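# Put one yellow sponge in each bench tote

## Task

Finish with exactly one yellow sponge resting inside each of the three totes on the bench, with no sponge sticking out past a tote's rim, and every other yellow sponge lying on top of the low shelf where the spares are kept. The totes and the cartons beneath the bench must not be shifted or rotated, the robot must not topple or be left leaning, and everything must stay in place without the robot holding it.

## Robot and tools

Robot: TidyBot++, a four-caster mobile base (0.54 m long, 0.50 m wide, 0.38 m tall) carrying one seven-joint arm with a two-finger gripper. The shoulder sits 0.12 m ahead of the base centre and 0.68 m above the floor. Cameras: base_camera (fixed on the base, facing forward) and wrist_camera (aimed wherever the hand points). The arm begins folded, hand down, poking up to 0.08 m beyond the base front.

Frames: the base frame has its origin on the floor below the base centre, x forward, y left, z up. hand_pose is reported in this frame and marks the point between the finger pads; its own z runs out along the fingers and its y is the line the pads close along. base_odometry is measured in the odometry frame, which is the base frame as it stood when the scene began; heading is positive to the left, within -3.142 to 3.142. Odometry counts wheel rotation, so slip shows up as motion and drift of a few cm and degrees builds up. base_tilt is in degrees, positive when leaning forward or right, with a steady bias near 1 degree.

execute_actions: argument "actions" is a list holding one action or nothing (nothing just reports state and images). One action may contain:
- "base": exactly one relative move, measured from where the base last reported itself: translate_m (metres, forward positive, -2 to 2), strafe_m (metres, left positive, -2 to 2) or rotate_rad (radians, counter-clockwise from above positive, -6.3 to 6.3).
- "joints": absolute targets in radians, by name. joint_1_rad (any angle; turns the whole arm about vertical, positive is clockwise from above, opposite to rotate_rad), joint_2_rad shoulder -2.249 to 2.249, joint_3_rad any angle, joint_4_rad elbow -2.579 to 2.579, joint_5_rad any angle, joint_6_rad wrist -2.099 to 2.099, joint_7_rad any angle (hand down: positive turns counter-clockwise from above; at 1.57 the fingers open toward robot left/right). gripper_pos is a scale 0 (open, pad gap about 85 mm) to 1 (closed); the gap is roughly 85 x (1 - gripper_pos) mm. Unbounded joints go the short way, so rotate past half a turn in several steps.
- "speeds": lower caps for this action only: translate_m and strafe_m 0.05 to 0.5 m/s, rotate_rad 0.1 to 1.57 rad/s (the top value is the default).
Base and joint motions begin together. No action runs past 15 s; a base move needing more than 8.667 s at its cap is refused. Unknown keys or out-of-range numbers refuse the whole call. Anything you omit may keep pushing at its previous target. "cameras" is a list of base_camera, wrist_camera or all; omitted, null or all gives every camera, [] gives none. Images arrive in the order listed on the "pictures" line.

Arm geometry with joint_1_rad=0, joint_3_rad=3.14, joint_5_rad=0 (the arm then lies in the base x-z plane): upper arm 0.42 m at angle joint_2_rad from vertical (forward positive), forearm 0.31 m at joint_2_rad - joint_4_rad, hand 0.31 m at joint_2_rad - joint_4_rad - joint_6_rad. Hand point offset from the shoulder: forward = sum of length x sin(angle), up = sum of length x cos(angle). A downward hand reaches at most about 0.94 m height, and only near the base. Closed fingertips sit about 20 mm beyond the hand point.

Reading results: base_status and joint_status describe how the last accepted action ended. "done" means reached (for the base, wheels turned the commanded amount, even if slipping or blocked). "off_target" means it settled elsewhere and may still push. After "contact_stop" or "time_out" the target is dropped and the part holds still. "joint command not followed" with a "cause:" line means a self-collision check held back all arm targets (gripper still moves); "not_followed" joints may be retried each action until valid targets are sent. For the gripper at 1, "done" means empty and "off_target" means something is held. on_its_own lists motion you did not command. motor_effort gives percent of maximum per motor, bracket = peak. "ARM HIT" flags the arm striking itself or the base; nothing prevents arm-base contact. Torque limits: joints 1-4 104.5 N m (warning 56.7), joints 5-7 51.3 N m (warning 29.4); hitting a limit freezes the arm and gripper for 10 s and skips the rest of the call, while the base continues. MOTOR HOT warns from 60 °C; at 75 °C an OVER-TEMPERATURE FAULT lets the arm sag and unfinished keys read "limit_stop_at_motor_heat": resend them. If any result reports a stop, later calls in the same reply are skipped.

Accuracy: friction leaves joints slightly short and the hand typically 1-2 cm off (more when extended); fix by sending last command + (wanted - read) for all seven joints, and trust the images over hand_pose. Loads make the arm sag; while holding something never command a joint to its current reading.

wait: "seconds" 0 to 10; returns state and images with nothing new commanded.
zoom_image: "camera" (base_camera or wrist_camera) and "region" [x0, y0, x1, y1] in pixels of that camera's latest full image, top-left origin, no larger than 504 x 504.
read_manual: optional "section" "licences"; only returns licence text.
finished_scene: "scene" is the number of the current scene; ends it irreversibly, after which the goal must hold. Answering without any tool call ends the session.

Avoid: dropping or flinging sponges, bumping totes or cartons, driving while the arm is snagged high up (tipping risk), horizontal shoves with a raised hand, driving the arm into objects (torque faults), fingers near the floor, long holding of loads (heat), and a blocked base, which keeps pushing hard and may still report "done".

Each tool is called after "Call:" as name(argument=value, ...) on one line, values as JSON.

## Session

Call:
execute_actions(actions=[{"joints":{"joint_1_rad":0,"joint_2_rad":-0.1,"joint_4_rad":-1.3,"joint_6_rad":-1.1}}])

Scene clock: 2.53 s.
base_odometry: x=+0.000 y=+0.000 heading=+0.000 (m, m, rad; odometry frame)
base_tilt: forward=-0.6 right=-0.2 (deg)
base_status: not commanded
joint_positions: joint_1_rad=-0.019 joint_2_rad=-0.124 joint_3_rad=+3.134 joint_4_rad=-1.309 joint_5_rad=-0.009 joint_6_rad=-1.069 joint_7_rad=+1.570 gripper_pos=+0.000
joint_status: all done
motor_effort: joint_1_rad=+0(0) joint_2_rad=-15(15) joint_3_rad=+0(0) joint_4_rad=+22(22) joint_5_rad=+1(1) joint_6_rad=+8(7) joint_7_rad=-1(1) (%)
hand_pose: x=+0.5993 y=+0.0169 z=+1.0212 quat_wxyz=(-0.010, +0.903, +0.011, +0.429) (m; base frame)
pictures: base_camera, wrist_camera
Images, in order (width x height): base_camera 644x364, wrist_camera 644x476.

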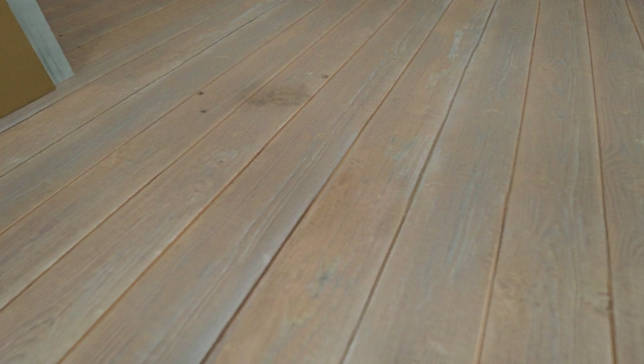

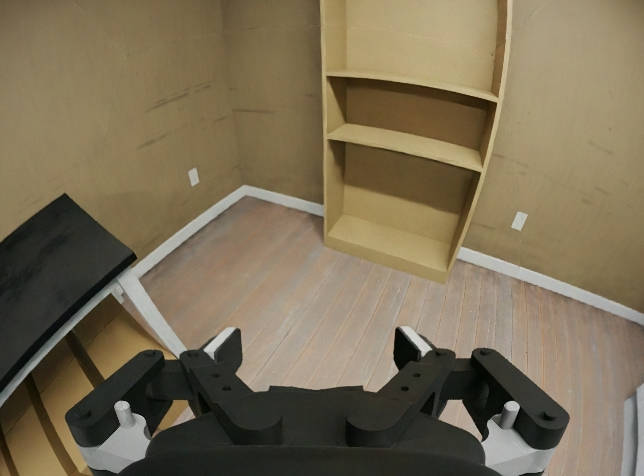

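Call:
execute_actions(actions=[{"base":{"rotate_rad":1.25},"joints":{"joint_2_rad":-0.2,"joint_4_rad":-1.0,"joint_6_rad":-1.6}}])

Scene clock: 7.37 s.
base_odometry: x=+0.000 y=+0.000 heading=+1.249 (m, m, rad; odometry frame)
base_tilt: forward=-0.6 right=-0.2 (deg)
base_status: done
joint_positions: joint_1_rad=-0.011 joint_2_rad=-0.181 joint_3_rad=+3.133 joint_4_rad=-1.008 joint_5_rad=-0.009 joint_6_rad=-1.570 joint_7_rad=+1.570 gripper_pos=+0.000
joint_status: all done
motor_effort: joint_1_rad=+0(1) joint_2_rad=-9(17) joint_3_rad=+0(3) joint_4_rad=+18(24) joint_5_rad=+1(2) joint_6_rad=+7(7) joint_7_rad=-1(1) (%)
hand_pose: x=+0.4852 y=+0.0119 z=+1.0793 quat_wxyz=(-0.007, +0.932, +0.010, +0.363) (m; base frame)
pictures: base_camera, wrist_camera
Images, in order (width x height): base_camera 644x364, wrist_camera 644x476.

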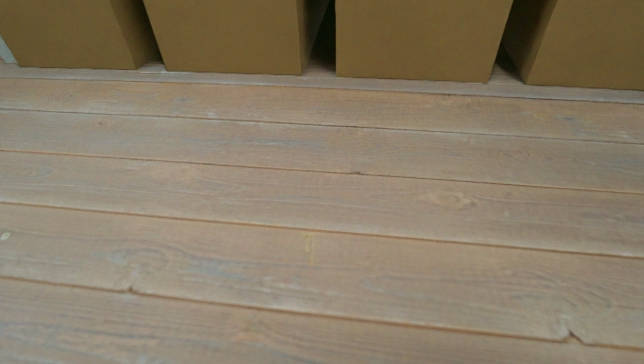

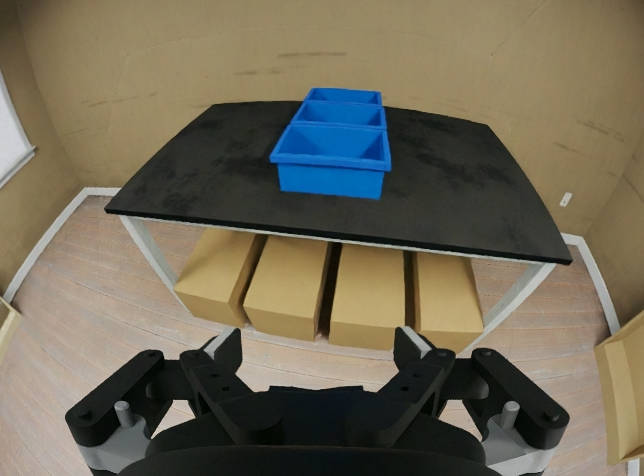

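Call:
execute_actions(actions=[{"base":{"rotate_rad":-0.08}}], cameras=[])

Call:
execute_actions(actions=[{"base":{"translate_m":0.45},"joints":{"joint_2_rad":0.15,"joint_4_rad":-0.6,"joint_6_rad":-2.0}}])

Scene clock: 11.63 s.
base_odometry: x=+0.000 y=+0.000 heading=+1.170 (m, m, rad; odometry frame)
base_tilt: forward=-0.6 right=-0.2 (deg)
base_status: done
joint_positions: joint_1_rad=-0.009 joint_2_rad=-0.181 joint_3_rad=+3.135 joint_4_rad=-1.008 joint_5_rad=-0.009 joint_6_rad=-1.570 joint_7_rad=+1.570 gripper_pos=+0.000
joint_status: not commanded
motor_effort: joint_1_rad=+1(1) joint_2_rad=-9(10) joint_3_rad=+1(1) joint_4_rad=+18(19) joint_5_rad=+2(1) joint_6_rad=+6(7) joint_7_rad=-1(1) (%)
hand_pose: x=+0.4853 y=+0.0105 z=+1.0793 quat_wxyz=(-0.007, +0.932, +0.009, +0.363) (m; base frame)
pictures: none
No camera images: the call's "cameras" was empty. Leave "cameras" out to get every camera's image.

Scene clock: 13.90 s.
base_odometry: x=+0.175 y=+0.415 heading=+1.171 (m, m, rad; odometry frame)
base_tilt: forward=-0.6 right=-0.1 (deg)
base_status: done
joint_positions: joint_1_rad=-0.009 joint_2_rad=+0.161 joint_3_rad=+3.135 joint_4_rad=-0.613 joint_5_rad=-0.009 joint_6_rad=-1.969 joint_7_rad=+1.570 gripper_pos=+0.000
joint_status: all done
motor_effort: joint_1_rad=+1(1) joint_2_rad=-20(26) joint_3_rad=+0(1) joint_4_rad=+16(19) joint_5_rad=+1(1) joint_6_rad=+4(7) joint_7_rad=-1(1) (%)
hand_pose: x=+0.5270 y=+0.0101 z=+1.0349 quat_wxyz=(-0.006, +0.980, +0.010, +0.198) (m; base frame)
pictures: base_camera, wrist_camera
Images, in order (width x height): base_camera 644x364, wrist_camera 644x476.

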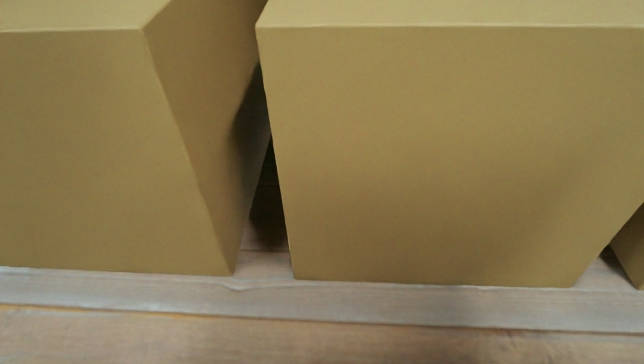

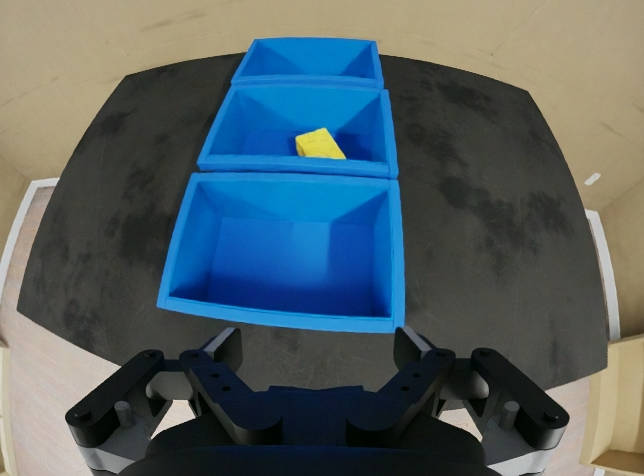

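Call:
execute_actions(actions=[{"base":{"strafe_m":0.045},"joints":{"joint_4_rad":-0.4,"joint_6_rad":-1.5,"joint_7_rad":0.02}}], cameras=[])

Call:
execute_actions(actions=[{"base":{"translate_m":0.11},"joints":{"joint_2_rad":0.45}}])

Scene clock: 19.60 s.
base_odometry: x=+0.133 y=+0.433 heading=+1.171 (m, m, rad; odometry frame)
base_tilt: forward=-0.6 right=-0.2 (deg)
base_status: done
joint_positions: joint_1_rad=-0.008 joint_2_rad=+0.161 joint_3_rad=+3.135 joint_4_rad=-0.408 joint_5_rad=-0.009 joint_6_rad=-1.523 joint_7_rad=+0.041 gripper_pos=+0.000
joint_status: all done
motor_effort: joint_1_rad=+0(3) joint_2_rad=-20(21) joint_3_rad=+0(1) joint_4_rad=+16(17) joint_5_rad=+2(2) joint_6_rad=+8(8) joint_7_rad=-1(1) (%)
hand_pose: x=+0.6254 y=+0.0110 z=+1.2069 quat_wxyz=(-0.353, +0.630, -0.593, +0.356) (m; base frame)
pictures: none
No camera images: the call's "cameras" was empty. Leave "cameras" out to get every camera's image.

Scene clock: 21.37 s.
base_odometry: x=+0.176 y=+0.534 heading=+1.171 (m, m, rad; odometry frame)
base_tilt: forward=-0.5 right=-0.2 (deg)
base_status: done
joint_positions: joint_1_rad=-0.008 joint_2_rad=+0.456 joint_3_rad=+3.135 joint_4_rad=-0.406 joint_5_rad=-0.009 joint_6_rad=-1.523 joint_7_rad=+0.041 gripper_pos=+0.000
joint_status: all done
motor_effort: joint_1_rad=+0(0) joint_2_rad=-32(43) joint_3_rad=+0(0) joint_4_rad=+18(23) joint_5_rad=+1(1) joint_6_rad=+6(9) joint_7_rad=-1(1) (%)
hand_pose: x=+0.7565 y=+0.0120 z=+1.0375 quat_wxyz=(-0.262, +0.676, -0.638, +0.260) (m; base frame)
pictures: base_camera, wrist_camera
Images, in order (width x height): base_camera 644x364, wrist_camera 644x476.

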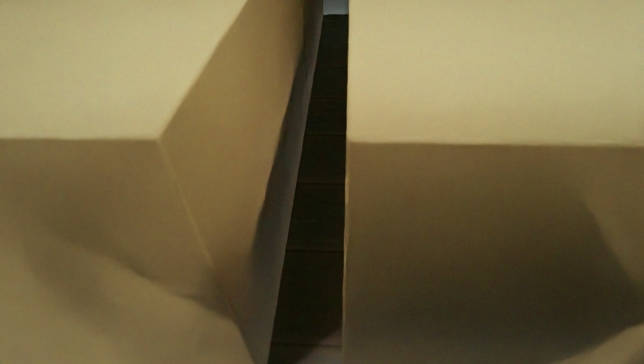

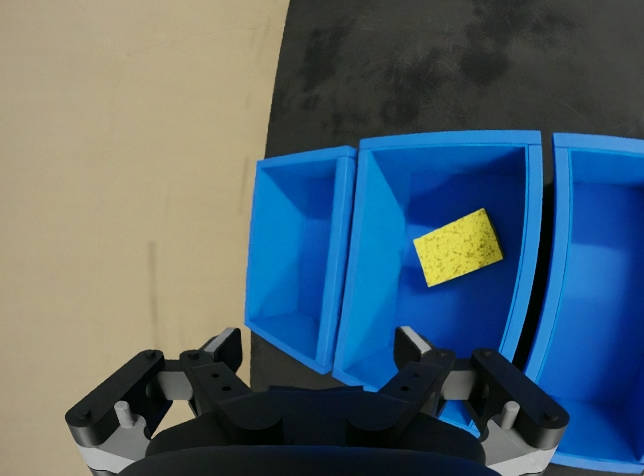

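Call:
execute_actions(actions=[{"joints":{"joint_2_rad":0.0,"joint_4_rad":-0.5,"joint_6_rad":-1.85}}], cameras=[])

Call:
execute_actions(actions=[{"base":{"translate_m":-0.8},"joints":{"joint_4_rad":-1.2,"joint_6_rad":-1.3}}], cameras=[])

Call:
execute_actions(actions=[{"joints":{"joint_1_rad":-1.57}}], cameras=["wrist_camera"])

Scene clock: 27.00 s.
base_odometry: x=+0.176 y=+0.534 heading=+1.171 (m, m, rad; odometry frame)
base_tilt: forward=-0.6 right=-0.3 (deg)
base_status: not commanded
joint_positions: joint_1_rad=-0.008 joint_2_rad=-0.007 joint_3_rad=+3.135 joint_4_rad=-0.487 joint_5_rad=-0.009 joint_6_rad=-1.822 joint_7_rad=+0.041 gripper_pos=+0.000
joint_status: all done
motor_effort: joint_1_rad=+0(0) joint_2_rad=-12(36) joint_3_rad=+0(0) joint_4_rad=+14(21) joint_5_rad=+1(1) joint_6_rad=+8(7) joint_7_rad=-1(1) (%)
hand_pose: x=+0.4927 y=+0.0096 z=+1.1733 quat_wxyz=(-0.287, +0.665, -0.626, +0.289) (m; base frame)
pictures: none
No camera images: the call's "cameras" was empty. Leave "cameras" out to get every camera's image.

Scene clock: 30.07 s.
base_odometry: x=-0.136 y=-0.203 heading=+1.171 (m, m, rad; odometry frame)
base_tilt: forward=-0.7 right=-0.1 (deg)
base_status: done
joint_positions: joint_1_rad=-0.007 joint_2_rad=+0.001 joint_3_rad=+3.135 joint_4_rad=-1.192 joint_5_rad=-0.009 joint_6_rad=-1.329 joint_7_rad=+0.041 gripper_pos=+0.000
joint_status: all done
motor_effort: joint_1_rad=+0(2) joint_2_rad=-18(22) joint_3_rad=+0(3) joint_4_rad=+21(23) joint_5_rad=+1(0) joint_6_rad=+5(7) joint_7_rad=-1(1) (%)
hand_pose: x=+0.5921 y=+0.0106 z=+0.9654 quat_wxyz=(-0.216, +0.692, -0.655, +0.215) (m; base frame)
pictures: none
No camera images: the call's "cameras" was empty. Leave "cameras" out to get every camera's image.

Scene clock: 32.87 s.
base_odometry: x=-0.136 y=-0.203 heading=+1.171 (m, m, rad; odometry frame)
base_tilt: forward=-0.6 right=-0.2 (deg)
base_status: not commanded
joint_positions: joint_1_rad=-1.556 joint_2_rad=+0.001 joint_3_rad=+3.135 joint_4_rad=-1.192 joint_5_rad=-0.009 joint_6_rad=-1.328 joint_7_rad=+0.041 gripper_pos=+0.000
joint_status: all done
motor_effort: joint_1_rad=+0(1) joint_2_rad=-18(20) joint_3_rad=+0(1) joint_4_rad=+21(22) joint_5_rad=+2(2) joint_6_rad=+6(5) joint_7_rad=-1(1) (%)
hand_pose: x=+0.1186 y=+0.4735 z=+0.9656 quat_wxyz=(-0.306, +0.952, +0.016, +0.003) (m; base frame)
pictures: wrist_camera
Images, in order (width x height): wrist_camera 644x476.

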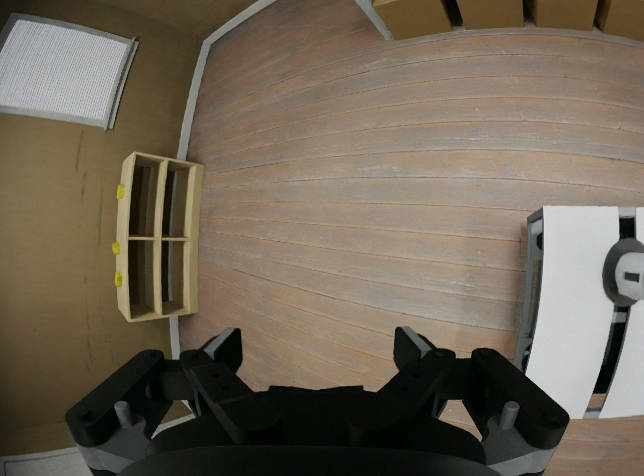

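Call:
execute_actions(actions=[{"base":{"strafe_m":1.45},"joints":{"joint_2_rad":0.0,"joint_4_rad":-1.2,"joint_6_rad":-1.7}}], cameras=["wrist_camera"])

Scene clock: 40.30 s.
base_odometry: x=-1.472 y=+0.361 heading=+1.171 (m, m, rad; odometry frame)
base_tilt: forward=-0.7 right=-0.2 (deg)
base_status: done
joint_positions: joint_1_rad=-1.556 joint_2_rad=+0.000 joint_3_rad=+3.135 joint_4_rad=-1.195 joint_5_rad=-0.009 joint_6_rad=-1.693 joint_7_rad=+0.041 gripper_pos=+0.000
joint_status: all done
motor_effort: joint_1_rad=+0(1) joint_2_rad=-19(20) joint_3_rad=+0(1) joint_4_rad=+19(23) joint_5_rad=+2(2) joint_6_rad=+3(8) joint_7_rad=-1(1) (%)
hand_pose: x=+0.1177 y=+0.3703 z=+0.9164 quat_wxyz=(-0.126, +0.992, +0.018, -0.001) (m; base frame)
pictures: wrist_camera
Images, in order (width x height): wrist_camera 644x476.

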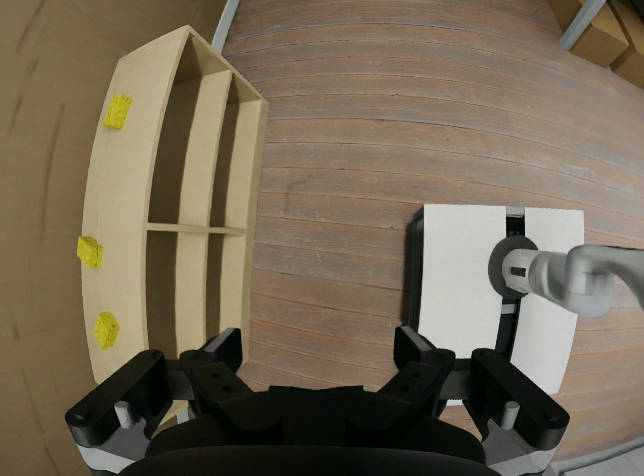

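Call:
execute_actions(actions=[{"base":{"strafe_m":0.5},"joints":{"joint_2_rad":0.1,"joint_4_rad":-1.0,"joint_6_rad":-2.04}}], cameras=["wrist_camera"])

Scene clock: 45.40 s.
base_odometry: x=-1.932 y=+0.556 heading=+1.172 (m, m, rad; odometry frame)
base_tilt: forward=-0.5 right=-0.2 (deg)
base_status: done
joint_positions: joint_1_rad=-1.556 joint_2_rad=+0.096 joint_3_rad=+3.135 joint_4_rad=-1.010 joint_5_rad=-0.009 joint_6_rad=-2.016 joint_7_rad=+0.041 gripper_pos=+0.000
joint_status: all done
motor_effort: joint_1_rad=+0(0) joint_2_rad=-20(22) joint_3_rad=+0(1) joint_4_rad=+18(21) joint_5_rad=+1(2) joint_6_rad=+1(3) joint_7_rad=-1(1) (%)
hand_pose: x=+0.1178 y=+0.3274 z=+0.9305 quat_wxyz=(-0.010, +1.000, +0.019, -0.004) (m; base frame)
pictures: wrist_camera
Images, in order (width x height): wrist_camera 644x476.

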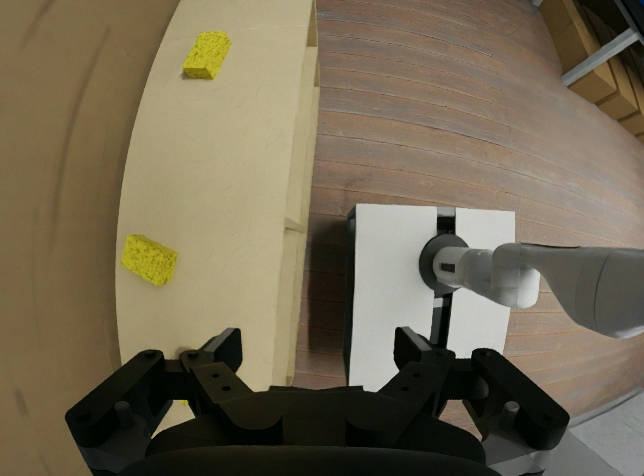

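Call:
execute_actions(actions=[{"base":{"strafe_m":0.11},"joints":{"joint_2_rad":0.5,"joint_4_rad":-0.85,"joint_6_rad":-1.79}}], cameras=["wrist_camera"])

Scene clock: 51.70 s.
base_odometry: x=-2.034 y=+0.598 heading=+1.172 (m, m, rad; odometry frame)
base_tilt: forward=-0.7 right=-0.2 (deg)
base_status: done
joint_positions: joint_1_rad=-1.556 joint_2_rad=+0.503 joint_3_rad=+3.135 joint_4_rad=-0.863 joint_5_rad=-0.009 joint_6_rad=-1.818 joint_7_rad=+0.041 gripper_pos=+0.000
joint_status: all done
motor_effort: joint_1_rad=+0(0) joint_2_rad=-34(39) joint_3_rad=+0(0) joint_4_rad=+19(19) joint_5_rad=+1(2) joint_6_rad=+0(0) joint_7_rad=-1(1) (%)
hand_pose: x=+0.1195 y=+0.4973 z=+0.8034 quat_wxyz=(+0.021, +1.000, +0.017, -0.007) (m; base frame)
pictures: wrist_camera
Images, in order (width x height): wrist_camera 644x476.

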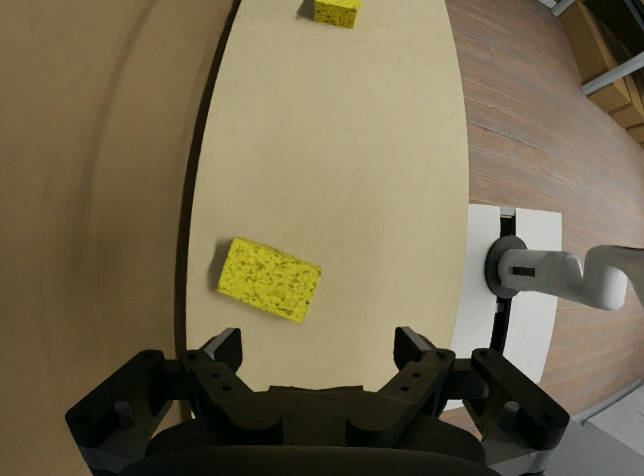

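Call:
execute_actions(actions=[{"base":{"strafe_m":-0.01},"joints":{"joint_2_rad":0.635,"joint_4_rad":-0.98,"joint_6_rad":-1.51,"joint_7_rad":1.29}}], cameras=["wrist_camera"])

Scene clock: 56.70 s.
base_odometry: x=-2.024 y=+0.594 heading=+1.172 (m, m, rad; odometry frame)
base_tilt: forward=-0.6 right=-0.2 (deg)
base_status: done
joint_positions: joint_1_rad=-1.556 joint_2_rad=+0.624 joint_3_rad=+3.135 joint_4_rad=-0.971 joint_5_rad=-0.009 joint_6_rad=-1.537 joint_7_rad=+1.269 gripper_pos=+0.000
joint_status: all done
motor_effort: joint_1_rad=+0(1) joint_2_rad=-39(40) joint_3_rad=+0(1) joint_4_rad=+20(21) joint_5_rad=+1(2) joint_6_rad=+0(0) joint_7_rad=-1(1) (%)
hand_pose: x=+0.1199 y=+0.5632 z=+0.7049 quat_wxyz=(-0.008, +0.808, +0.589, -0.002) (m; base frame)
pictures: wrist_camera
Images, in order (width x height): wrist_camera 644x476.

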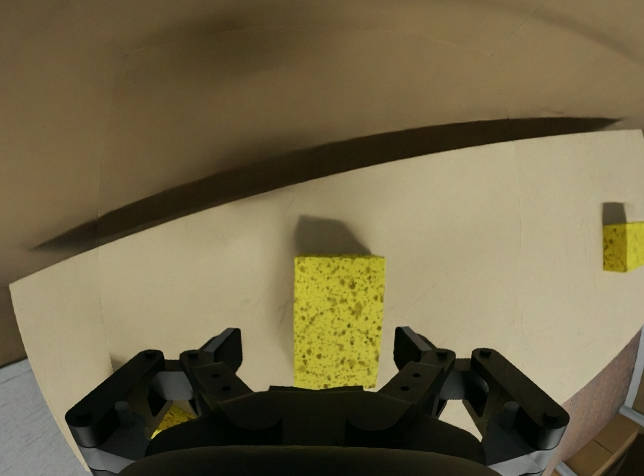

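Call:
execute_actions(actions=[{"base":{"translate_m":0.016}}], cameras=[])

Call:
execute_actions(actions=[{"joints":{"joint_2_rad":0.69,"joint_4_rad":-1.09,"joint_6_rad":-1.365}}], cameras=["wrist_camera"])

Scene clock: 59.57 s.
base_odometry: x=-2.018 y=+0.609 heading=+1.172 (m, m, rad; odometry frame)
base_tilt: forward=-0.7 right=-0.2 (deg)
base_status: done
joint_positions: joint_1_rad=-1.562 joint_2_rad=+0.624 joint_3_rad=+3.135 joint_4_rad=-0.971 joint_5_rad=-0.009 joint_6_rad=-1.537 joint_7_rad=+1.269 gripper_pos=+0.000
joint_status: not commanded
motor_effort: joint_1_rad=+0(2) joint_2_rad=-38(41) joint_3_rad=+0(1) joint_4_rad=+19(20) joint_5_rad=+2(2) joint_6_rad=+1(1) joint_7_rad=-1(1) (%)
hand_pose: x=+0.1169 y=+0.5632 z=+0.7048 quat_wxyz=(-0.008, +0.806, +0.591, -0.002) (m; base frame)
pictures: none
No camera images: the call's "cameras" was empty. Leave "cameras" out to get every camera's image.

Scene clock: 60.60 s.
base_odometry: x=-2.018 y=+0.609 heading=+1.172 (m, m, rad; odometry frame)
base_tilt: forward=-0.6 right=-0.2 (deg)
base_status: not commanded
joint_positions: joint_1_rad=-1.562 joint_2_rad=+0.684 joint_3_rad=+3.135 joint_4_rad=-1.084 joint_5_rad=-0.009 joint_6_rad=-1.393 joint_7_rad=+1.269 gripper_pos=+0.000
joint_status: all done
motor_effort: joint_1_rad=+0(0) joint_2_rad=-40(43) joint_3_rad=+0(1) joint_4_rad=+19(20) joint_5_rad=+1(2) joint_6_rad=+0(1) joint_7_rad=-1(1) (%)
hand_pose: x=+0.1168 y=+0.5682 z=+0.6353 quat_wxyz=(+0.004, +0.807, +0.591, -0.011) (m; base frame)
pictures: wrist_camera
Images, in order (width x height): wrist_camera 644x476.

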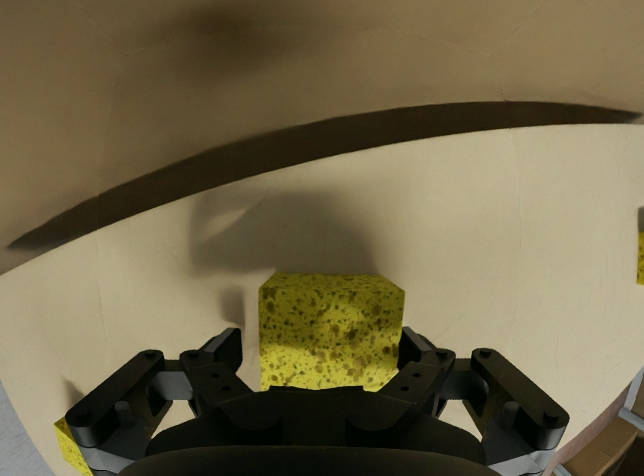

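Call:
execute_actions(actions=[{"joints":{"gripper_pos":0.5}}], cameras=[])

Call:
execute_actions(actions=[{"joints":{"joint_2_rad":0.3,"joint_4_rad":-0.8,"joint_6_rad":-1.9}}], cameras=[])

Call:
execute_actions(actions=[{"base":{"strafe_m":-2.0},"joints":{"joint_2_rad":0.0,"joint_4_rad":-0.4,"joint_6_rad":-1.75,"joint_7_rad":0.0}}], cameras=[])

Call:
execute_actions(actions=[{"base":{"strafe_m":-0.05},"joints":{"joint_1_rad":0.02}}], cameras=[])

Call:
execute_actions(actions=[{"base":{"translate_m":0.815}}])

Scene clock: 67.80 s.
base_odometry: x=-2.018 y=+0.609 heading=+1.172 (m, m, rad; odometry frame)
base_tilt: forward=-0.6 right=-0.2 (deg)
base_status: not commanded
joint_positions: joint_1_rad=-1.562 joint_2_rad=+0.681 joint_3_rad=+3.135 joint_4_rad=-1.084 joint_5_rad=-0.009 joint_6_rad=-1.393 joint_7_rad=+1.269 gripper_pos=+0.395
joint_status: gripper_pos off_target (ended at +0.395, target +0.500)
motor_effort: joint_1_rad=+1(0) joint_2_rad=-39(40) joint_3_rad=-1(1) joint_4_rad=+17(19) joint_5_rad=+2(1) joint_6_rad=+1(1) joint_7_rad=-1(1) (%)
hand_pose: x=+0.1168 y=+0.5683 z=+0.6370 quat_wxyz=(+0.002, +0.807, +0.591, -0.010) (m; base frame)
pictures: none
No camera images: the call's "cameras" was empty. Leave "cameras" out to get every camera's image.

Scene clock: 69.53 s.
base_odometry: x=-2.018 y=+0.609 heading=+1.172 (m, m, rad; odometry frame)
base_tilt: forward=-0.6 right=-0.1 (deg)
base_status: not commanded
joint_positions: joint_1_rad=-1.562 joint_2_rad=+0.293 joint_3_rad=+3.135 joint_4_rad=-0.802 joint_5_rad=-0.009 joint_6_rad=-1.875 joint_7_rad=+1.269 gripper_pos=+0.395
joint_status: all done
motor_effort: joint_1_rad=+0(1) joint_2_rad=-27(44) joint_3_rad=+0(0) joint_4_rad=+19(21) joint_5_rad=+1(2) joint_6_rad=+2(2) joint_7_rad=-1(1) (%)
hand_pose: x=+0.1166 y=+0.4542 z=+0.9219 quat_wxyz=(-0.072, +0.802, +0.591, +0.047) (m; base frame)
pictures: none
No camera images: the call's "cameras" was empty. Leave "cameras" out to get every camera's image.

Scene clock: 74.90 s.
base_odometry: x=-0.175 y=-0.166 heading=+1.173 (m, m, rad; odometry frame)
base_tilt: forward=-0.7 right=-0.2 (deg)
base_status: done
joint_positions: joint_1_rad=-1.562 joint_2_rad=-0.006 joint_3_rad=+3.135 joint_4_rad=-0.401 joint_5_rad=-0.009 joint_6_rad=-1.780 joint_7_rad=+0.035 gripper_pos=+0.395
joint_status: all done
motor_effort: joint_1_rad=+0(2) joint_2_rad=-12(33) joint_3_rad=+1(1) joint_4_rad=+13(20) joint_5_rad=+1(2) joint_6_rad=+8(7) joint_7_rad=-1(0) (%)
hand_pose: x=+0.1155 y=+0.3748 z=+1.2155 quat_wxyz=(-0.464, +0.886, +0.018, +0.005) (m; base frame)
pictures: none
No camera images: the call's "cameras" was empty. Leave "cameras" out to get every camera's image.

Scene clock: 77.70 s.
base_odometry: x=-0.128 y=-0.185 heading=+1.173 (m, m, rad; odometry frame)
base_tilt: forward=-0.6 right=-0.1 (deg)
base_status: done
joint_positions: joint_1_rad=+0.004 joint_2_rad=-0.005 joint_3_rad=+3.135 joint_4_rad=-0.401 joint_5_rad=-0.009 joint_6_rad=-1.780 joint_7_rad=+0.035 gripper_pos=+0.395
joint_status: all done
motor_effort: joint_1_rad=+1(1) joint_2_rad=-11(15) joint_3_rad=+0(1) joint_4_rad=+13(14) joint_5_rad=+1(2) joint_6_rad=+8(9) joint_7_rad=-1(1) (%)
hand_pose: x=+0.4939 y=+0.0053 z=+1.2157 quat_wxyz=(-0.326, +0.640, -0.612, +0.331) (m; base frame)
pictures: none
No camera images: the call's "cameras" was empty. Leave "cameras" out to get every camera's image.

Scene clock: 83.10 s.
base_odometry: x=+0.186 y=+0.560 heading=+1.171 (m, m, rad; odometry frame)
base_tilt: forward=-0.6 right=-0.2 (deg)
base_status: translate_m time_out (by the wheels' count: +0.808 of +0.815)
joint_positions: joint_1_rad=+0.005 joint_2_rad=+0.003 joint_3_rad=+3.135 joint_4_rad=-0.402 joint_5_rad=-0.009 joint_6_rad=-1.777 joint_7_rad=+0.035 gripper_pos=+0.395
joint_status: not commanded
motor_effort: joint_1_rad=+0(1) joint_2_rad=-12(23) joint_3_rad=+0(1) joint_4_rad=+14(18) joint_5_rad=+1(2) joint_6_rad=+8(8) joint_7_rad=-1(1) (%)
hand_pose: x=+0.4988 y=+0.0048 z=+1.2130 quat_wxyz=(-0.324, +0.641, -0.614, +0.329) (m; base frame)
pictures: base_camera, wrist_camera
Images, in order (width x height): base_camera 644x364, wrist_camera 644x476.

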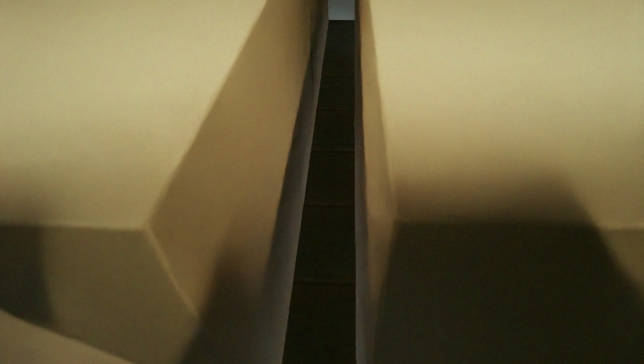

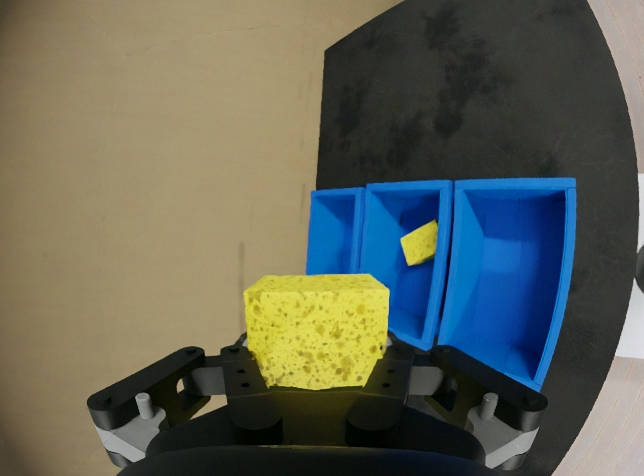

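Call:
execute_actions(actions=[{"base":{"translate_m":-0.03},"joints":{"joint_2_rad":0.3,"joint_4_rad":-0.67,"joint_6_rad":-0.85}}], cameras=["base_camera"])

Call:
execute_actions(actions=[{"joints":{"joint_2_rad":0.63}}], cameras=["wrist_camera"])

Scene clock: 91.37 s.
base_odometry: x=+0.174 y=+0.532 heading=+1.172 (m, m, rad; odometry frame)
base_tilt: forward=-0.6 right=-0.1 (deg)
base_status: done
joint_positions: joint_1_rad=+0.005 joint_2_rad=+0.310 joint_3_rad=+3.135 joint_4_rad=-0.677 joint_5_rad=-0.009 joint_6_rad=-0.879 joint_7_rad=+0.035 gripper_pos=+0.395
joint_status: all done
motor_effort: joint_1_rad=+0(0) joint_2_rad=-31(39) joint_3_rad=+0(1) joint_4_rad=+23(26) joint_5_rad=+1(2) joint_6_rad=+9(10) joint_7_rad=-1(1) (%)
hand_pose: x=+0.8072 y=+0.0035 z=+1.1656 quat_wxyz=(-0.418, +0.578, -0.558, +0.424) (m; base frame)
pictures: base_camera
Images, in order (width x height): base_camera 644x364.

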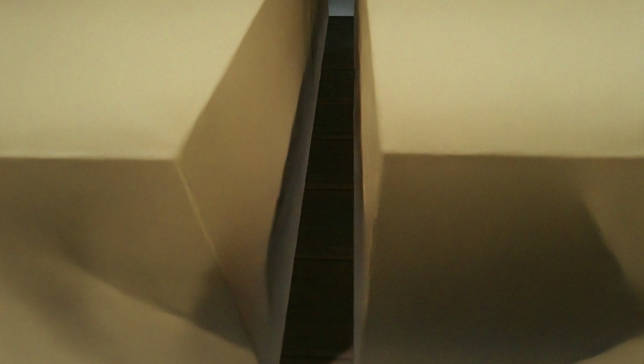

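Scene clock: 92.93 s.
base_odometry: x=+0.174 y=+0.532 heading=+1.172 (m, m, rad; odometry frame)
base_tilt: forward=-0.5 right=-0.1 (deg)
base_status: not commanded
joint_positions: joint_1_rad=+0.005 joint_2_rad=+0.636 joint_3_rad=+3.135 joint_4_rad=-0.671 joint_5_rad=-0.009 joint_6_rad=-0.872 joint_7_rad=+0.035 gripper_pos=+0.398
joint_status: all done
motor_effort: joint_1_rad=+0(1) joint_2_rad=-42(48) joint_3_rad=+0(1) joint_4_rad=+23(26) joint_5_rad=+1(2) joint_6_rad=+8(9) joint_7_rad=-1(1) (%)
hand_pose: x=+0.9280 y=+0.0029 z=+0.9244 quat_wxyz=(-0.326, +0.636, -0.617, +0.329) (m; base frame)
pictures: wrist_camera
Images, in order (width x height): wrist_camera 644x476.

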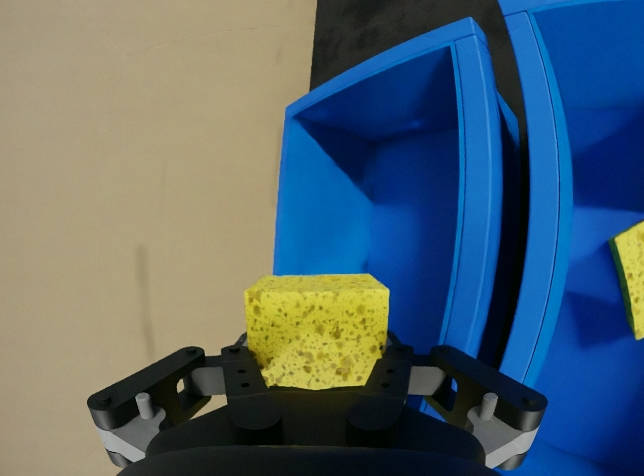

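Similar to before; release.

Call:
execute_actions(actions=[{"joints":{"gripper_pos":0.1}}], cameras=["wrist_camera"])

Call:
execute_actions(actions=[{"joints":{"joint_2_rad":0.35,"joint_4_rad":-0.4,"joint_6_rad":-1.5,"gripper_pos":0}}], cameras=["wrist_camera"])

Scene clock: 96.63 s.
base_odometry: x=+0.174 y=+0.532 heading=+1.172 (m, m, rad; odometry frame)
base_tilt: forward=-0.7 right=-0.2 (deg)
base_status: not commanded
joint_positions: joint_1_rad=+0.005 joint_2_rad=+0.636 joint_3_rad=+3.135 joint_4_rad=-0.671 joint_5_rad=-0.009 joint_6_rad=-0.872 joint_7_rad=+0.035 gripper_pos=+0.100
joint_status: all done
motor_effort: joint_1_rad=+0(0) joint_2_rad=-42(43) joint_3_rad=+0(0) joint_4_rad=+23(24) joint_5_rad=+2(1) joint_6_rad=+8(8) joint_7_rad=-1(1) (%)
hand_pose: x=+0.9280 y=+0.0029 z=+0.9244 quat_wxyz=(-0.326, +0.636, -0.617, +0.329) (m; base frame)
pictures: wrist_camera
Images, in order (width x height): wrist_camera 644x476.

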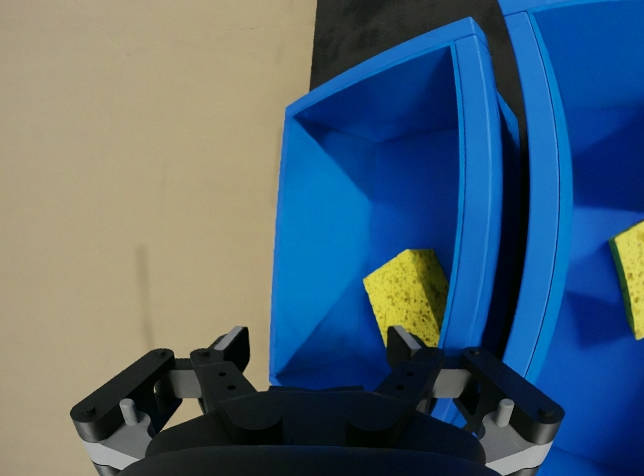

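Scene clock: 98.40 s.
base_odometry: x=+0.174 y=+0.532 heading=+1.172 (m, m, rad; odometry frame)
base_tilt: forward=-0.6 right=-0.1 (deg)
base_status: not commanded
joint_positions: joint_1_rad=+0.005 joint_2_rad=+0.342 joint_3_rad=+3.135 joint_4_rad=-0.393 joint_5_rad=-0.009 joint_6_rad=-1.472 joint_7_rad=+0.035 gripper_pos=+0.000
joint_status: all done
motor_effort: joint_1_rad=+0(0) joint_2_rad=-29(47) joint_3_rad=+0(0) joint_4_rad=+18(25) joint_5_rad=+2(1) joint_6_rad=+7(7) joint_7_rad=-1(1) (%)
hand_pose: x=+0.7213 y=+0.0040 z=+1.1263 quat_wxyz=(-0.317, +0.644, -0.619, +0.320) (m; base frame)
pictures: wrist_camera
Images, in order (width x height): wrist_camera 644x476.

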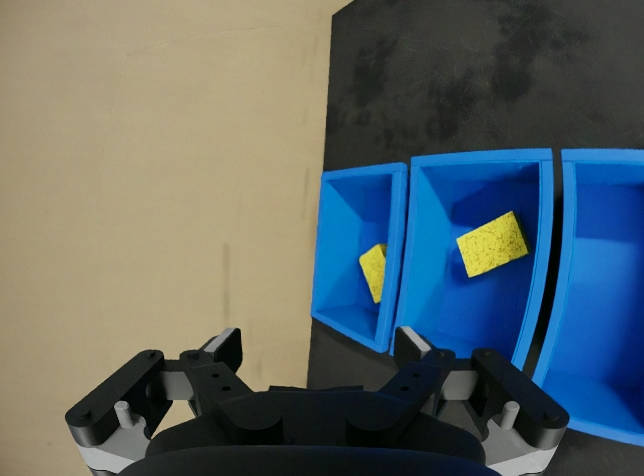

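Call:
execute_actions(actions=[{"joints":{"joint_2_rad":0.0,"joint_4_rad":-0.5,"joint_6_rad":-1.85}}], cameras=[])

Call:
execute_actions(actions=[{"base":{"translate_m":-0.8}}], cameras=[])

Call:
execute_actions(actions=[{"base":{"strafe_m":1.98},"joints":{"joint_1_rad":-1.575,"joint_4_rad":-0.9}}], cameras=[])

Call:
execute_actions(actions=[{"base":{"translate_m":0.42},"joints":{"joint_2_rad":0.5,"joint_4_rad":-0.85,"joint_6_rad":-1.79}}], cameras=["wrist_camera"])

Scene clock: 107.20 s.
base_odometry: x=+0.174 y=+0.532 heading=+1.172 (m, m, rad; odometry frame)
base_tilt: forward=-0.6 right=-0.2 (deg)
base_status: not commanded
joint_positions: joint_1_rad=+0.005 joint_2_rad=-0.008 joint_3_rad=+3.135 joint_4_rad=-0.487 joint_5_rad=-0.009 joint_6_rad=-1.823 joint_7_rad=+0.035 gripper_pos=+0.000
joint_status: all done
motor_effort: joint_1_rad=+1(1) joint_2_rad=-12(31) joint_3_rad=+0(0) joint_4_rad=+14(19) joint_5_rad=+1(2) joint_6_rad=+7(8) joint_7_rad=-1(1) (%)
hand_pose: x=+0.4918 y=+0.0048 z=+1.1737 quat_wxyz=(-0.286, +0.659, -0.632, +0.290) (m; base frame)
pictures: none
No camera images: the call's "cameras" was empty. Leave "cameras" out to get every camera's image.

Scene clock: 110.37 s.
base_odometry: x=-0.138 y=-0.205 heading=+1.171 (m, m, rad; odometry frame)
base_tilt: forward=-0.7 right=-0.1 (deg)
base_status: done
joint_positions: joint_1_rad=+0.005 joint_2_rad=-0.001 joint_3_rad=+3.135 joint_4_rad=-0.492 joint_5_rad=-0.009 joint_6_rad=-1.823 joint_7_rad=+0.035 gripper_pos=+0.000
joint_status: not commanded
motor_effort: joint_1_rad=+0(2) joint_2_rad=-11(18) joint_3_rad=+0(1) joint_4_rad=+14(15) joint_5_rad=+1(2) joint_6_rad=+7(8) joint_7_rad=-1(1) (%)
hand_pose: x=+0.4959 y=+0.0047 z=+1.1690 quat_wxyz=(-0.282, +0.661, -0.634, +0.286) (m; base frame)
pictures: none
No camera images: the call's "cameras" was empty. Leave "cameras" out to get every camera's image.

Scene clock: 115.70 s.
base_odometry: x=-1.962 y=+0.565 heading=+1.171 (m, m, rad; odometry frame)
base_tilt: forward=-0.6 right=-0.2 (deg)
base_status: done
joint_positions: joint_1_rad=-1.560 joint_2_rad=+0.001 joint_3_rad=+3.135 joint_4_rad=-0.889 joint_5_rad=-0.009 joint_6_rad=-1.823 joint_7_rad=+0.035 gripper_pos=+0.000
joint_status: all done
motor_effort: joint_1_rad=+1(2) joint_2_rad=-17(19) joint_3_rad=+0(3) joint_4_rad=+17(19) joint_5_rad=+2(0) joint_6_rad=+3(7) joint_7_rad=-1(1) (%)
hand_pose: x=+0.1165 y=+0.3737 z=+1.0171 quat_wxyz=(-0.212, +0.977, +0.017, +0.000) (m; base frame)
pictures: none
No camera images: the call's "cameras" was empty. Leave "cameras" out to get every camera's image.

Scene clock: 117.90 s.
base_odometry: x=-1.799 y=+0.953 heading=+1.172 (m, m, rad; odometry frame)
base_tilt: forward=-0.7 right=-0.3 (deg)
base_status: done
joint_positions: joint_1_rad=-1.564 joint_2_rad=+0.501 joint_3_rad=+3.135 joint_4_rad=-0.863 joint_5_rad=-0.009 joint_6_rad=-1.819 joint_7_rad=+0.035 gripper_pos=+0.000
joint_status: all done
motor_effort: joint_1_rad=+1(3) joint_2_rad=-34(37) joint_3_rad=+0(2) joint_4_rad=+18(18) joint_5_rad=+1(2) joint_6_rad=+0(4) joint_7_rad=-1(1) (%)
hand_pose: x=+0.1156 y=+0.4967 z=+0.8044 quat_wxyz=(+0.021, +1.000, +0.018, -0.006) (m; base frame)
pictures: wrist_camera
Images, in order (width x height): wrist_camera 644x476.

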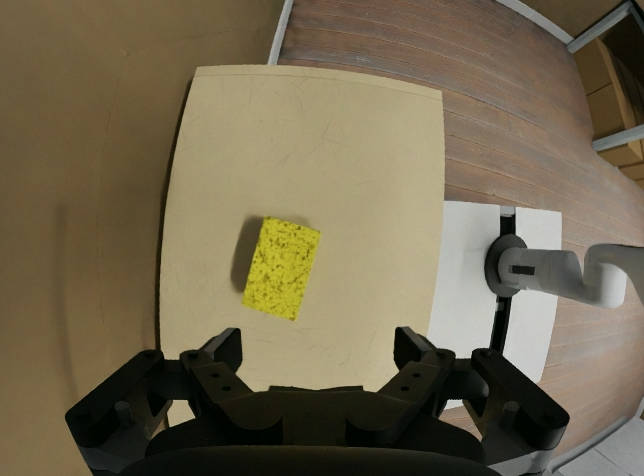

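Call:
execute_actions(actions=[{"base":{"strafe_m":-0.02},"joints":{"joint_2_rad":0.635,"joint_4_rad":-0.98,"joint_6_rad":-1.51,"joint_7_rad":-0.27}}], cameras=["wrist_camera"])

Scene clock: 122.33 s.
base_odometry: x=-1.780 y=+0.945 heading=+1.172 (m, m, rad; odometry frame)
base_tilt: forward=-0.6 right=-0.2 (deg)
base_status: done
joint_positions: joint_1_rad=-1.565 joint_2_rad=+0.640 joint_3_rad=+3.135 joint_4_rad=-0.977 joint_5_rad=-0.009 joint_6_rad=-1.533 joint_7_rad=-0.230 gripper_pos=+0.000
joint_status: all done
motor_effort: joint_1_rad=+0(2) joint_2_rad=-38(43) joint_3_rad=+0(1) joint_4_rad=+19(20) joint_5_rad=+2(2) joint_6_rad=+0(0) joint_7_rad=-1(2) (%)
hand_pose: x=+0.1153 y=+0.5626 z=+0.6935 quat_wxyz=(+0.005, +0.993, -0.115, -0.006) (m; base frame)
pictures: wrist_camera
Images, in order (width x height): wrist_camera 644x476.

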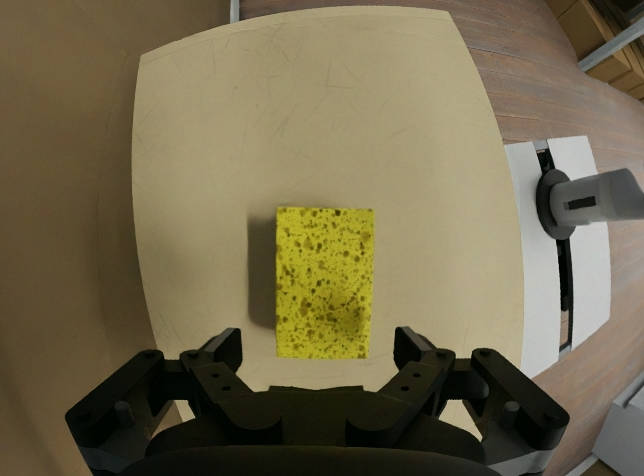

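Call:
execute_actions(actions=[{"base":{"translate_m":0.014}}], cameras=[])

Call:
execute_actions(actions=[{"joints":{"joint_2_rad":0.69,"joint_4_rad":-1.09,"joint_6_rad":-1.365}}], cameras=["wrist_camera"])

Call:
execute_actions(actions=[{"joints":{"gripper_pos":0.5}}], cameras=["wrist_camera"])

Call:
execute_actions(actions=[{"joints":{"joint_2_rad":0.3,"joint_4_rad":-0.8,"joint_6_rad":-1.9}}], cameras=[])

Call:
execute_actions(actions=[{"base":{"translate_m":-0.43},"joints":{"joint_2_rad":0.0,"joint_4_rad":-0.4,"joint_6_rad":-1.75,"joint_7_rad":0.05}}], cameras=[])

Call:
execute_actions(actions=[{"base":{"strafe_m":-1.96}}], cameras=[])

Call:
execute_actions(actions=[{"joints":{"joint_1_rad":0.02}}], cameras=[])

Call:
execute_actions(actions=[{"base":{"translate_m":0.78}}])

Scene clock: 130.77 s.
base_odometry: x=-1.774 y=+0.958 heading=+1.172 (m, m, rad; odometry frame)
base_tilt: forward=-0.7 right=-0.2 (deg)
base_status: done
joint_positions: joint_1_rad=-1.568 joint_2_rad=+0.640 joint_3_rad=+3.135 joint_4_rad=-0.977 joint_5_rad=-0.009 joint_6_rad=-1.533 joint_7_rad=-0.230 gripper_pos=+0.000
joint_status: not commanded
motor_effort: joint_1_rad=+0(3) joint_2_rad=-39(44) joint_3_rad=-1(1) joint_4_rad=+20(21) joint_5_rad=+1(2) joint_6_rad=+1(0) joint_7_rad=-1(1) (%)
hand_pose: x=+0.1135 y=+0.5626 z=+0.6936 quat_wxyz=(+0.005, +0.993, -0.114, -0.006) (m; base frame)
pictures: none
No camera images: the call's "cameras" was empty. Leave "cameras" out to get every camera's image.

Scene clock: 131.80 s.
base_odometry: x=-1.774 y=+0.958 heading=+1.172 (m, m, rad; odometry frame)
base_tilt: forward=-0.6 right=-0.2 (deg)
base_status: not commanded
joint_positions: joint_1_rad=-1.568 joint_2_rad=+0.680 joint_3_rad=+3.135 joint_4_rad=-1.082 joint_5_rad=-0.009 joint_6_rad=-1.393 joint_7_rad=-0.230 gripper_pos=+0.000
joint_status: all done
motor_effort: joint_1_rad=+0(0) joint_2_rad=-39(42) joint_3_rad=+0(1) joint_4_rad=+19(18) joint_5_rad=+2(1) joint_6_rad=+1(2) joint_7_rad=-1(1) (%)
hand_pose: x=+0.1134 y=+0.5689 z=+0.6382 quat_wxyz=(+0.007, +0.993, -0.115, -0.006) (m; base frame)
pictures: wrist_camera
Images, in order (width x height): wrist_camera 644x476.

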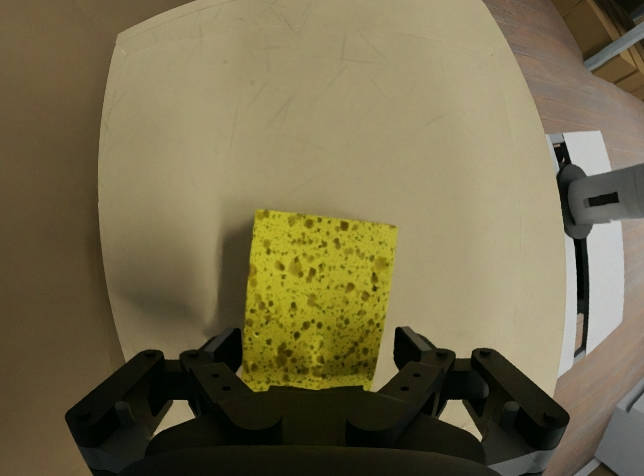

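Scene clock: 132.63 s.
base_odometry: x=-1.774 y=+0.958 heading=+1.172 (m, m, rad; odometry frame)
base_tilt: forward=-0.6 right=-0.2 (deg)
base_status: not commanded
joint_positions: joint_1_rad=-1.568 joint_2_rad=+0.677 joint_3_rad=+3.135 joint_4_rad=-1.082 joint_5_rad=-0.009 joint_6_rad=-1.393 joint_7_rad=-0.230 gripper_pos=+0.371
joint_status: gripper_pos off_target (ended at +0.371, target +0.500)
motor_effort: joint_1_rad=+0(0) joint_2_rad=-37(40) joint_3_rad=+0(1) joint_4_rad=+17(19) joint_5_rad=+1(0) joint_6_rad=+0(1) joint_7_rad=-1(1) (%)
hand_pose: x=+0.1134 y=+0.5693 z=+0.6399 quat_wxyz=(+0.006, +0.993, -0.114, -0.006) (m; base frame)
pictures: wrist_camera
Images, in order (width x height): wrist_camera 644x476.

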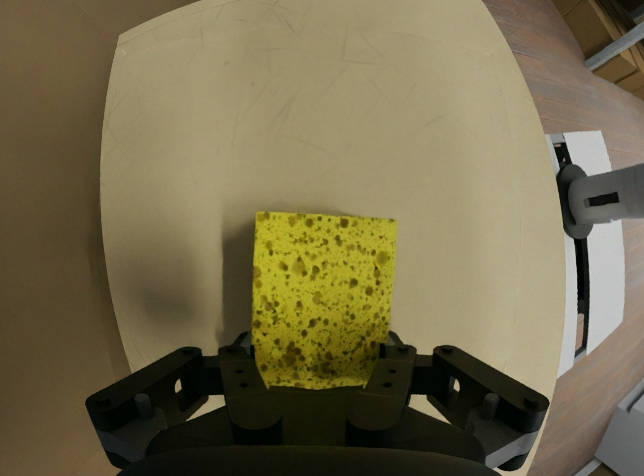

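Scene clock: 134.37 s.
base_odometry: x=-1.774 y=+0.958 heading=+1.172 (m, m, rad; odometry frame)
base_tilt: forward=-0.7 right=-0.3 (deg)
base_status: not commanded
joint_positions: joint_1_rad=-1.568 joint_2_rad=+0.293 joint_3_rad=+3.135 joint_4_rad=-0.802 joint_5_rad=-0.009 joint_6_rad=-1.875 joint_7_rad=-0.230 gripper_pos=+0.371
joint_status: all done
motor_effort: joint_1_rad=+0(1) joint_2_rad=-27(44) joint_3_rad=+0(0) joint_4_rad=+18(20) joint_5_rad=+1(1) joint_6_rad=+2(2) joint_7_rad=-1(1) (%)
hand_pose: x=+0.1138 y=+0.4541 z=+0.9218 quat_wxyz=(-0.084, +0.990, -0.111, -0.015) (m; base frame)
pictures: none
No camera images: the call's "cameras" was empty. Leave "cameras" out to get every camera's image.

Scene clock: 136.57 s.
base_odometry: x=-1.941 y=+0.562 heading=+1.172 (m, m, rad; odometry frame)
base_tilt: forward=-0.6 right=-0.2 (deg)
base_status: done
joint_positions: joint_1_rad=-1.569 joint_2_rad=-0.007 joint_3_rad=+3.135 joint_4_rad=-0.398 joint_5_rad=-0.009 joint_6_rad=-1.781 joint_7_rad=+0.006 gripper_pos=+0.371
joint_status: all done
motor_effort: joint_1_rad=+1(2) joint_2_rad=-11(30) joint_3_rad=+0(2) joint_4_rad=+13(21) joint_5_rad=+1(3) joint_6_rad=+8(9) joint_7_rad=-1(0) (%)
hand_pose: x=+0.1130 y=+0.3736 z=+1.2170 quat_wxyz=(-0.466, +0.885, +0.008, -0.003) (m; base frame)
pictures: none
No camera images: the call's "cameras" was empty. Leave "cameras" out to get every camera's image.

Scene clock: 141.77 s.
base_odometry: x=-0.135 y=-0.199 heading=+1.172 (m, m, rad; odometry frame)
base_tilt: forward=-0.7 right=-0.2 (deg)
base_status: done
joint_positions: joint_1_rad=-1.569 joint_2_rad=-0.003 joint_3_rad=+3.135 joint_4_rad=-0.398 joint_5_rad=-0.009 joint_6_rad=-1.779 joint_7_rad=+0.006 gripper_pos=+0.371
joint_status: not commanded
motor_effort: joint_1_rad=+0(1) joint_2_rad=-10(16) joint_3_rad=+0(0) joint_4_rad=+13(14) joint_5_rad=+2(1) joint_6_rad=+7(8) joint_7_rad=-1(1) (%)
hand_pose: x=+0.1130 y=+0.3758 z=+1.2161 quat_wxyz=(-0.465, +0.885, +0.008, -0.003) (m; base frame)
pictures: none
No camera images: the call's "cameras" was empty. Leave "cameras" out to get every camera's image.

Scene clock: 144.57 s.
base_odometry: x=-0.135 y=-0.199 heading=+1.172 (m, m, rad; odometry frame)
base_tilt: forward=-0.6 right=-0.3 (deg)
base_status: not commanded
joint_positions: joint_1_rad=+0.004 joint_2_rad=-0.003 joint_3_rad=+3.135 joint_4_rad=-0.398 joint_5_rad=-0.009 joint_6_rad=-1.779 joint_7_rad=+0.006 gripper_pos=+0.371
joint_status: all done
motor_effort: joint_1_rad=+0(1) joint_2_rad=-11(13) joint_3_rad=+0(0) joint_4_rad=+13(14) joint_5_rad=+2(2) joint_6_rad=+8(7) joint_7_rad=-1(1) (%)
hand_pose: x=+0.4948 y=+0.0052 z=+1.2161 quat_wxyz=(-0.331, +0.631, -0.621, +0.327) (m; base frame)
pictures: none
No camera images: the call's "cameras" was empty. Leave "cameras" out to get every camera's image.

Scene clock: 147.50 s.
base_odometry: x=+0.169 y=+0.519 heading=+1.172 (m, m, rad; odometry frame)
base_tilt: forward=-0.6 right=-0.2 (deg)
base_status: done
joint_positions: joint_1_rad=+0.004 joint_2_rad=+0.000 joint_3_rad=+3.135 joint_4_rad=-0.398 joint_5_rad=-0.009 joint_6_rad=-1.779 joint_7_rad=+0.006 gripper_pos=+0.371
joint_status: not commanded
motor_effort: joint_1_rad=+0(0) joint_2_rad=-12(15) joint_3_rad=+0(0) joint_4_rad=+13(14) joint_5_rad=+1(1) joint_6_rad=+8(8) joint_7_rad=-1(1) (%)
hand_pose: x=+0.4966 y=+0.0050 z=+1.2150 quat_wxyz=(-0.330, +0.631, -0.622, +0.326) (m; base frame)
pictures: base_camera, wrist_camera
Images, in order (width x height): base_camera 644x364, wrist_camera 644x476.

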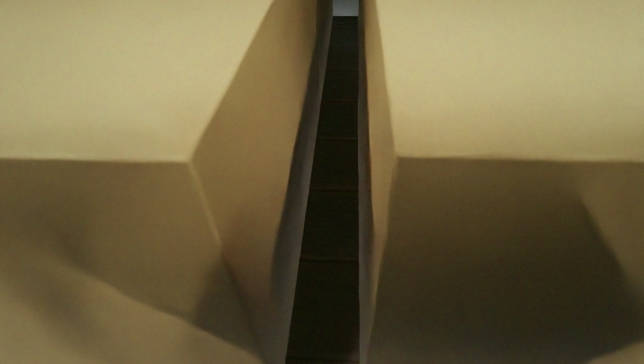

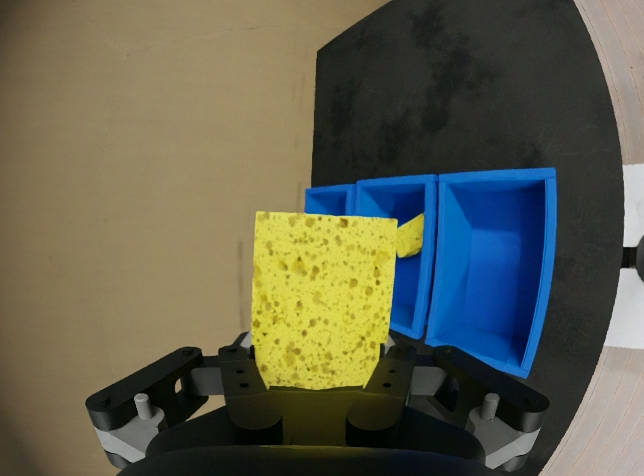

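Call:
execute_actions(actions=[{"joints":{"joint_2_rad":0.2,"joint_4_rad":-0.87,"joint_6_rad":-1.9}}], cameras=["wrist_camera"])

Scene clock: 151.73 s.
base_odometry: x=+0.169 y=+0.519 heading=+1.172 (m, m, rad; odometry frame)
base_tilt: forward=-0.6 right=-0.4 (deg)
base_status: not commanded
joint_positions: joint_1_rad=+0.004 joint_2_rad=+0.200 joint_3_rad=+3.135 joint_4_rad=-0.867 joint_5_rad=-0.009 joint_6_rad=-1.870 joint_7_rad=+0.006 gripper_pos=+0.371
joint_status: all done
motor_effort: joint_1_rad=+0(1) joint_2_rad=-23(27) joint_3_rad=+0(0) joint_4_rad=+18(20) joint_5_rad=+1(2) joint_6_rad=+3(8) joint_7_rad=-1(1) (%)
hand_pose: x=+0.5411 y=+0.0047 z=+0.9411 quat_wxyz=(-0.075, +0.707, -0.699, +0.069) (m; base frame)
pictures: wrist_camera
Images, in order (width x height): wrist_camera 644x476.

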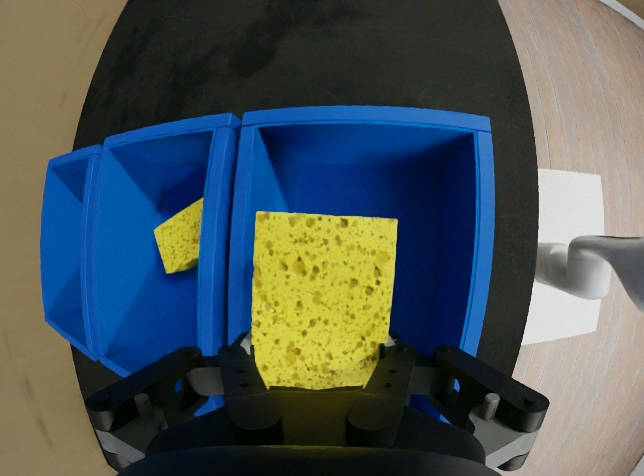

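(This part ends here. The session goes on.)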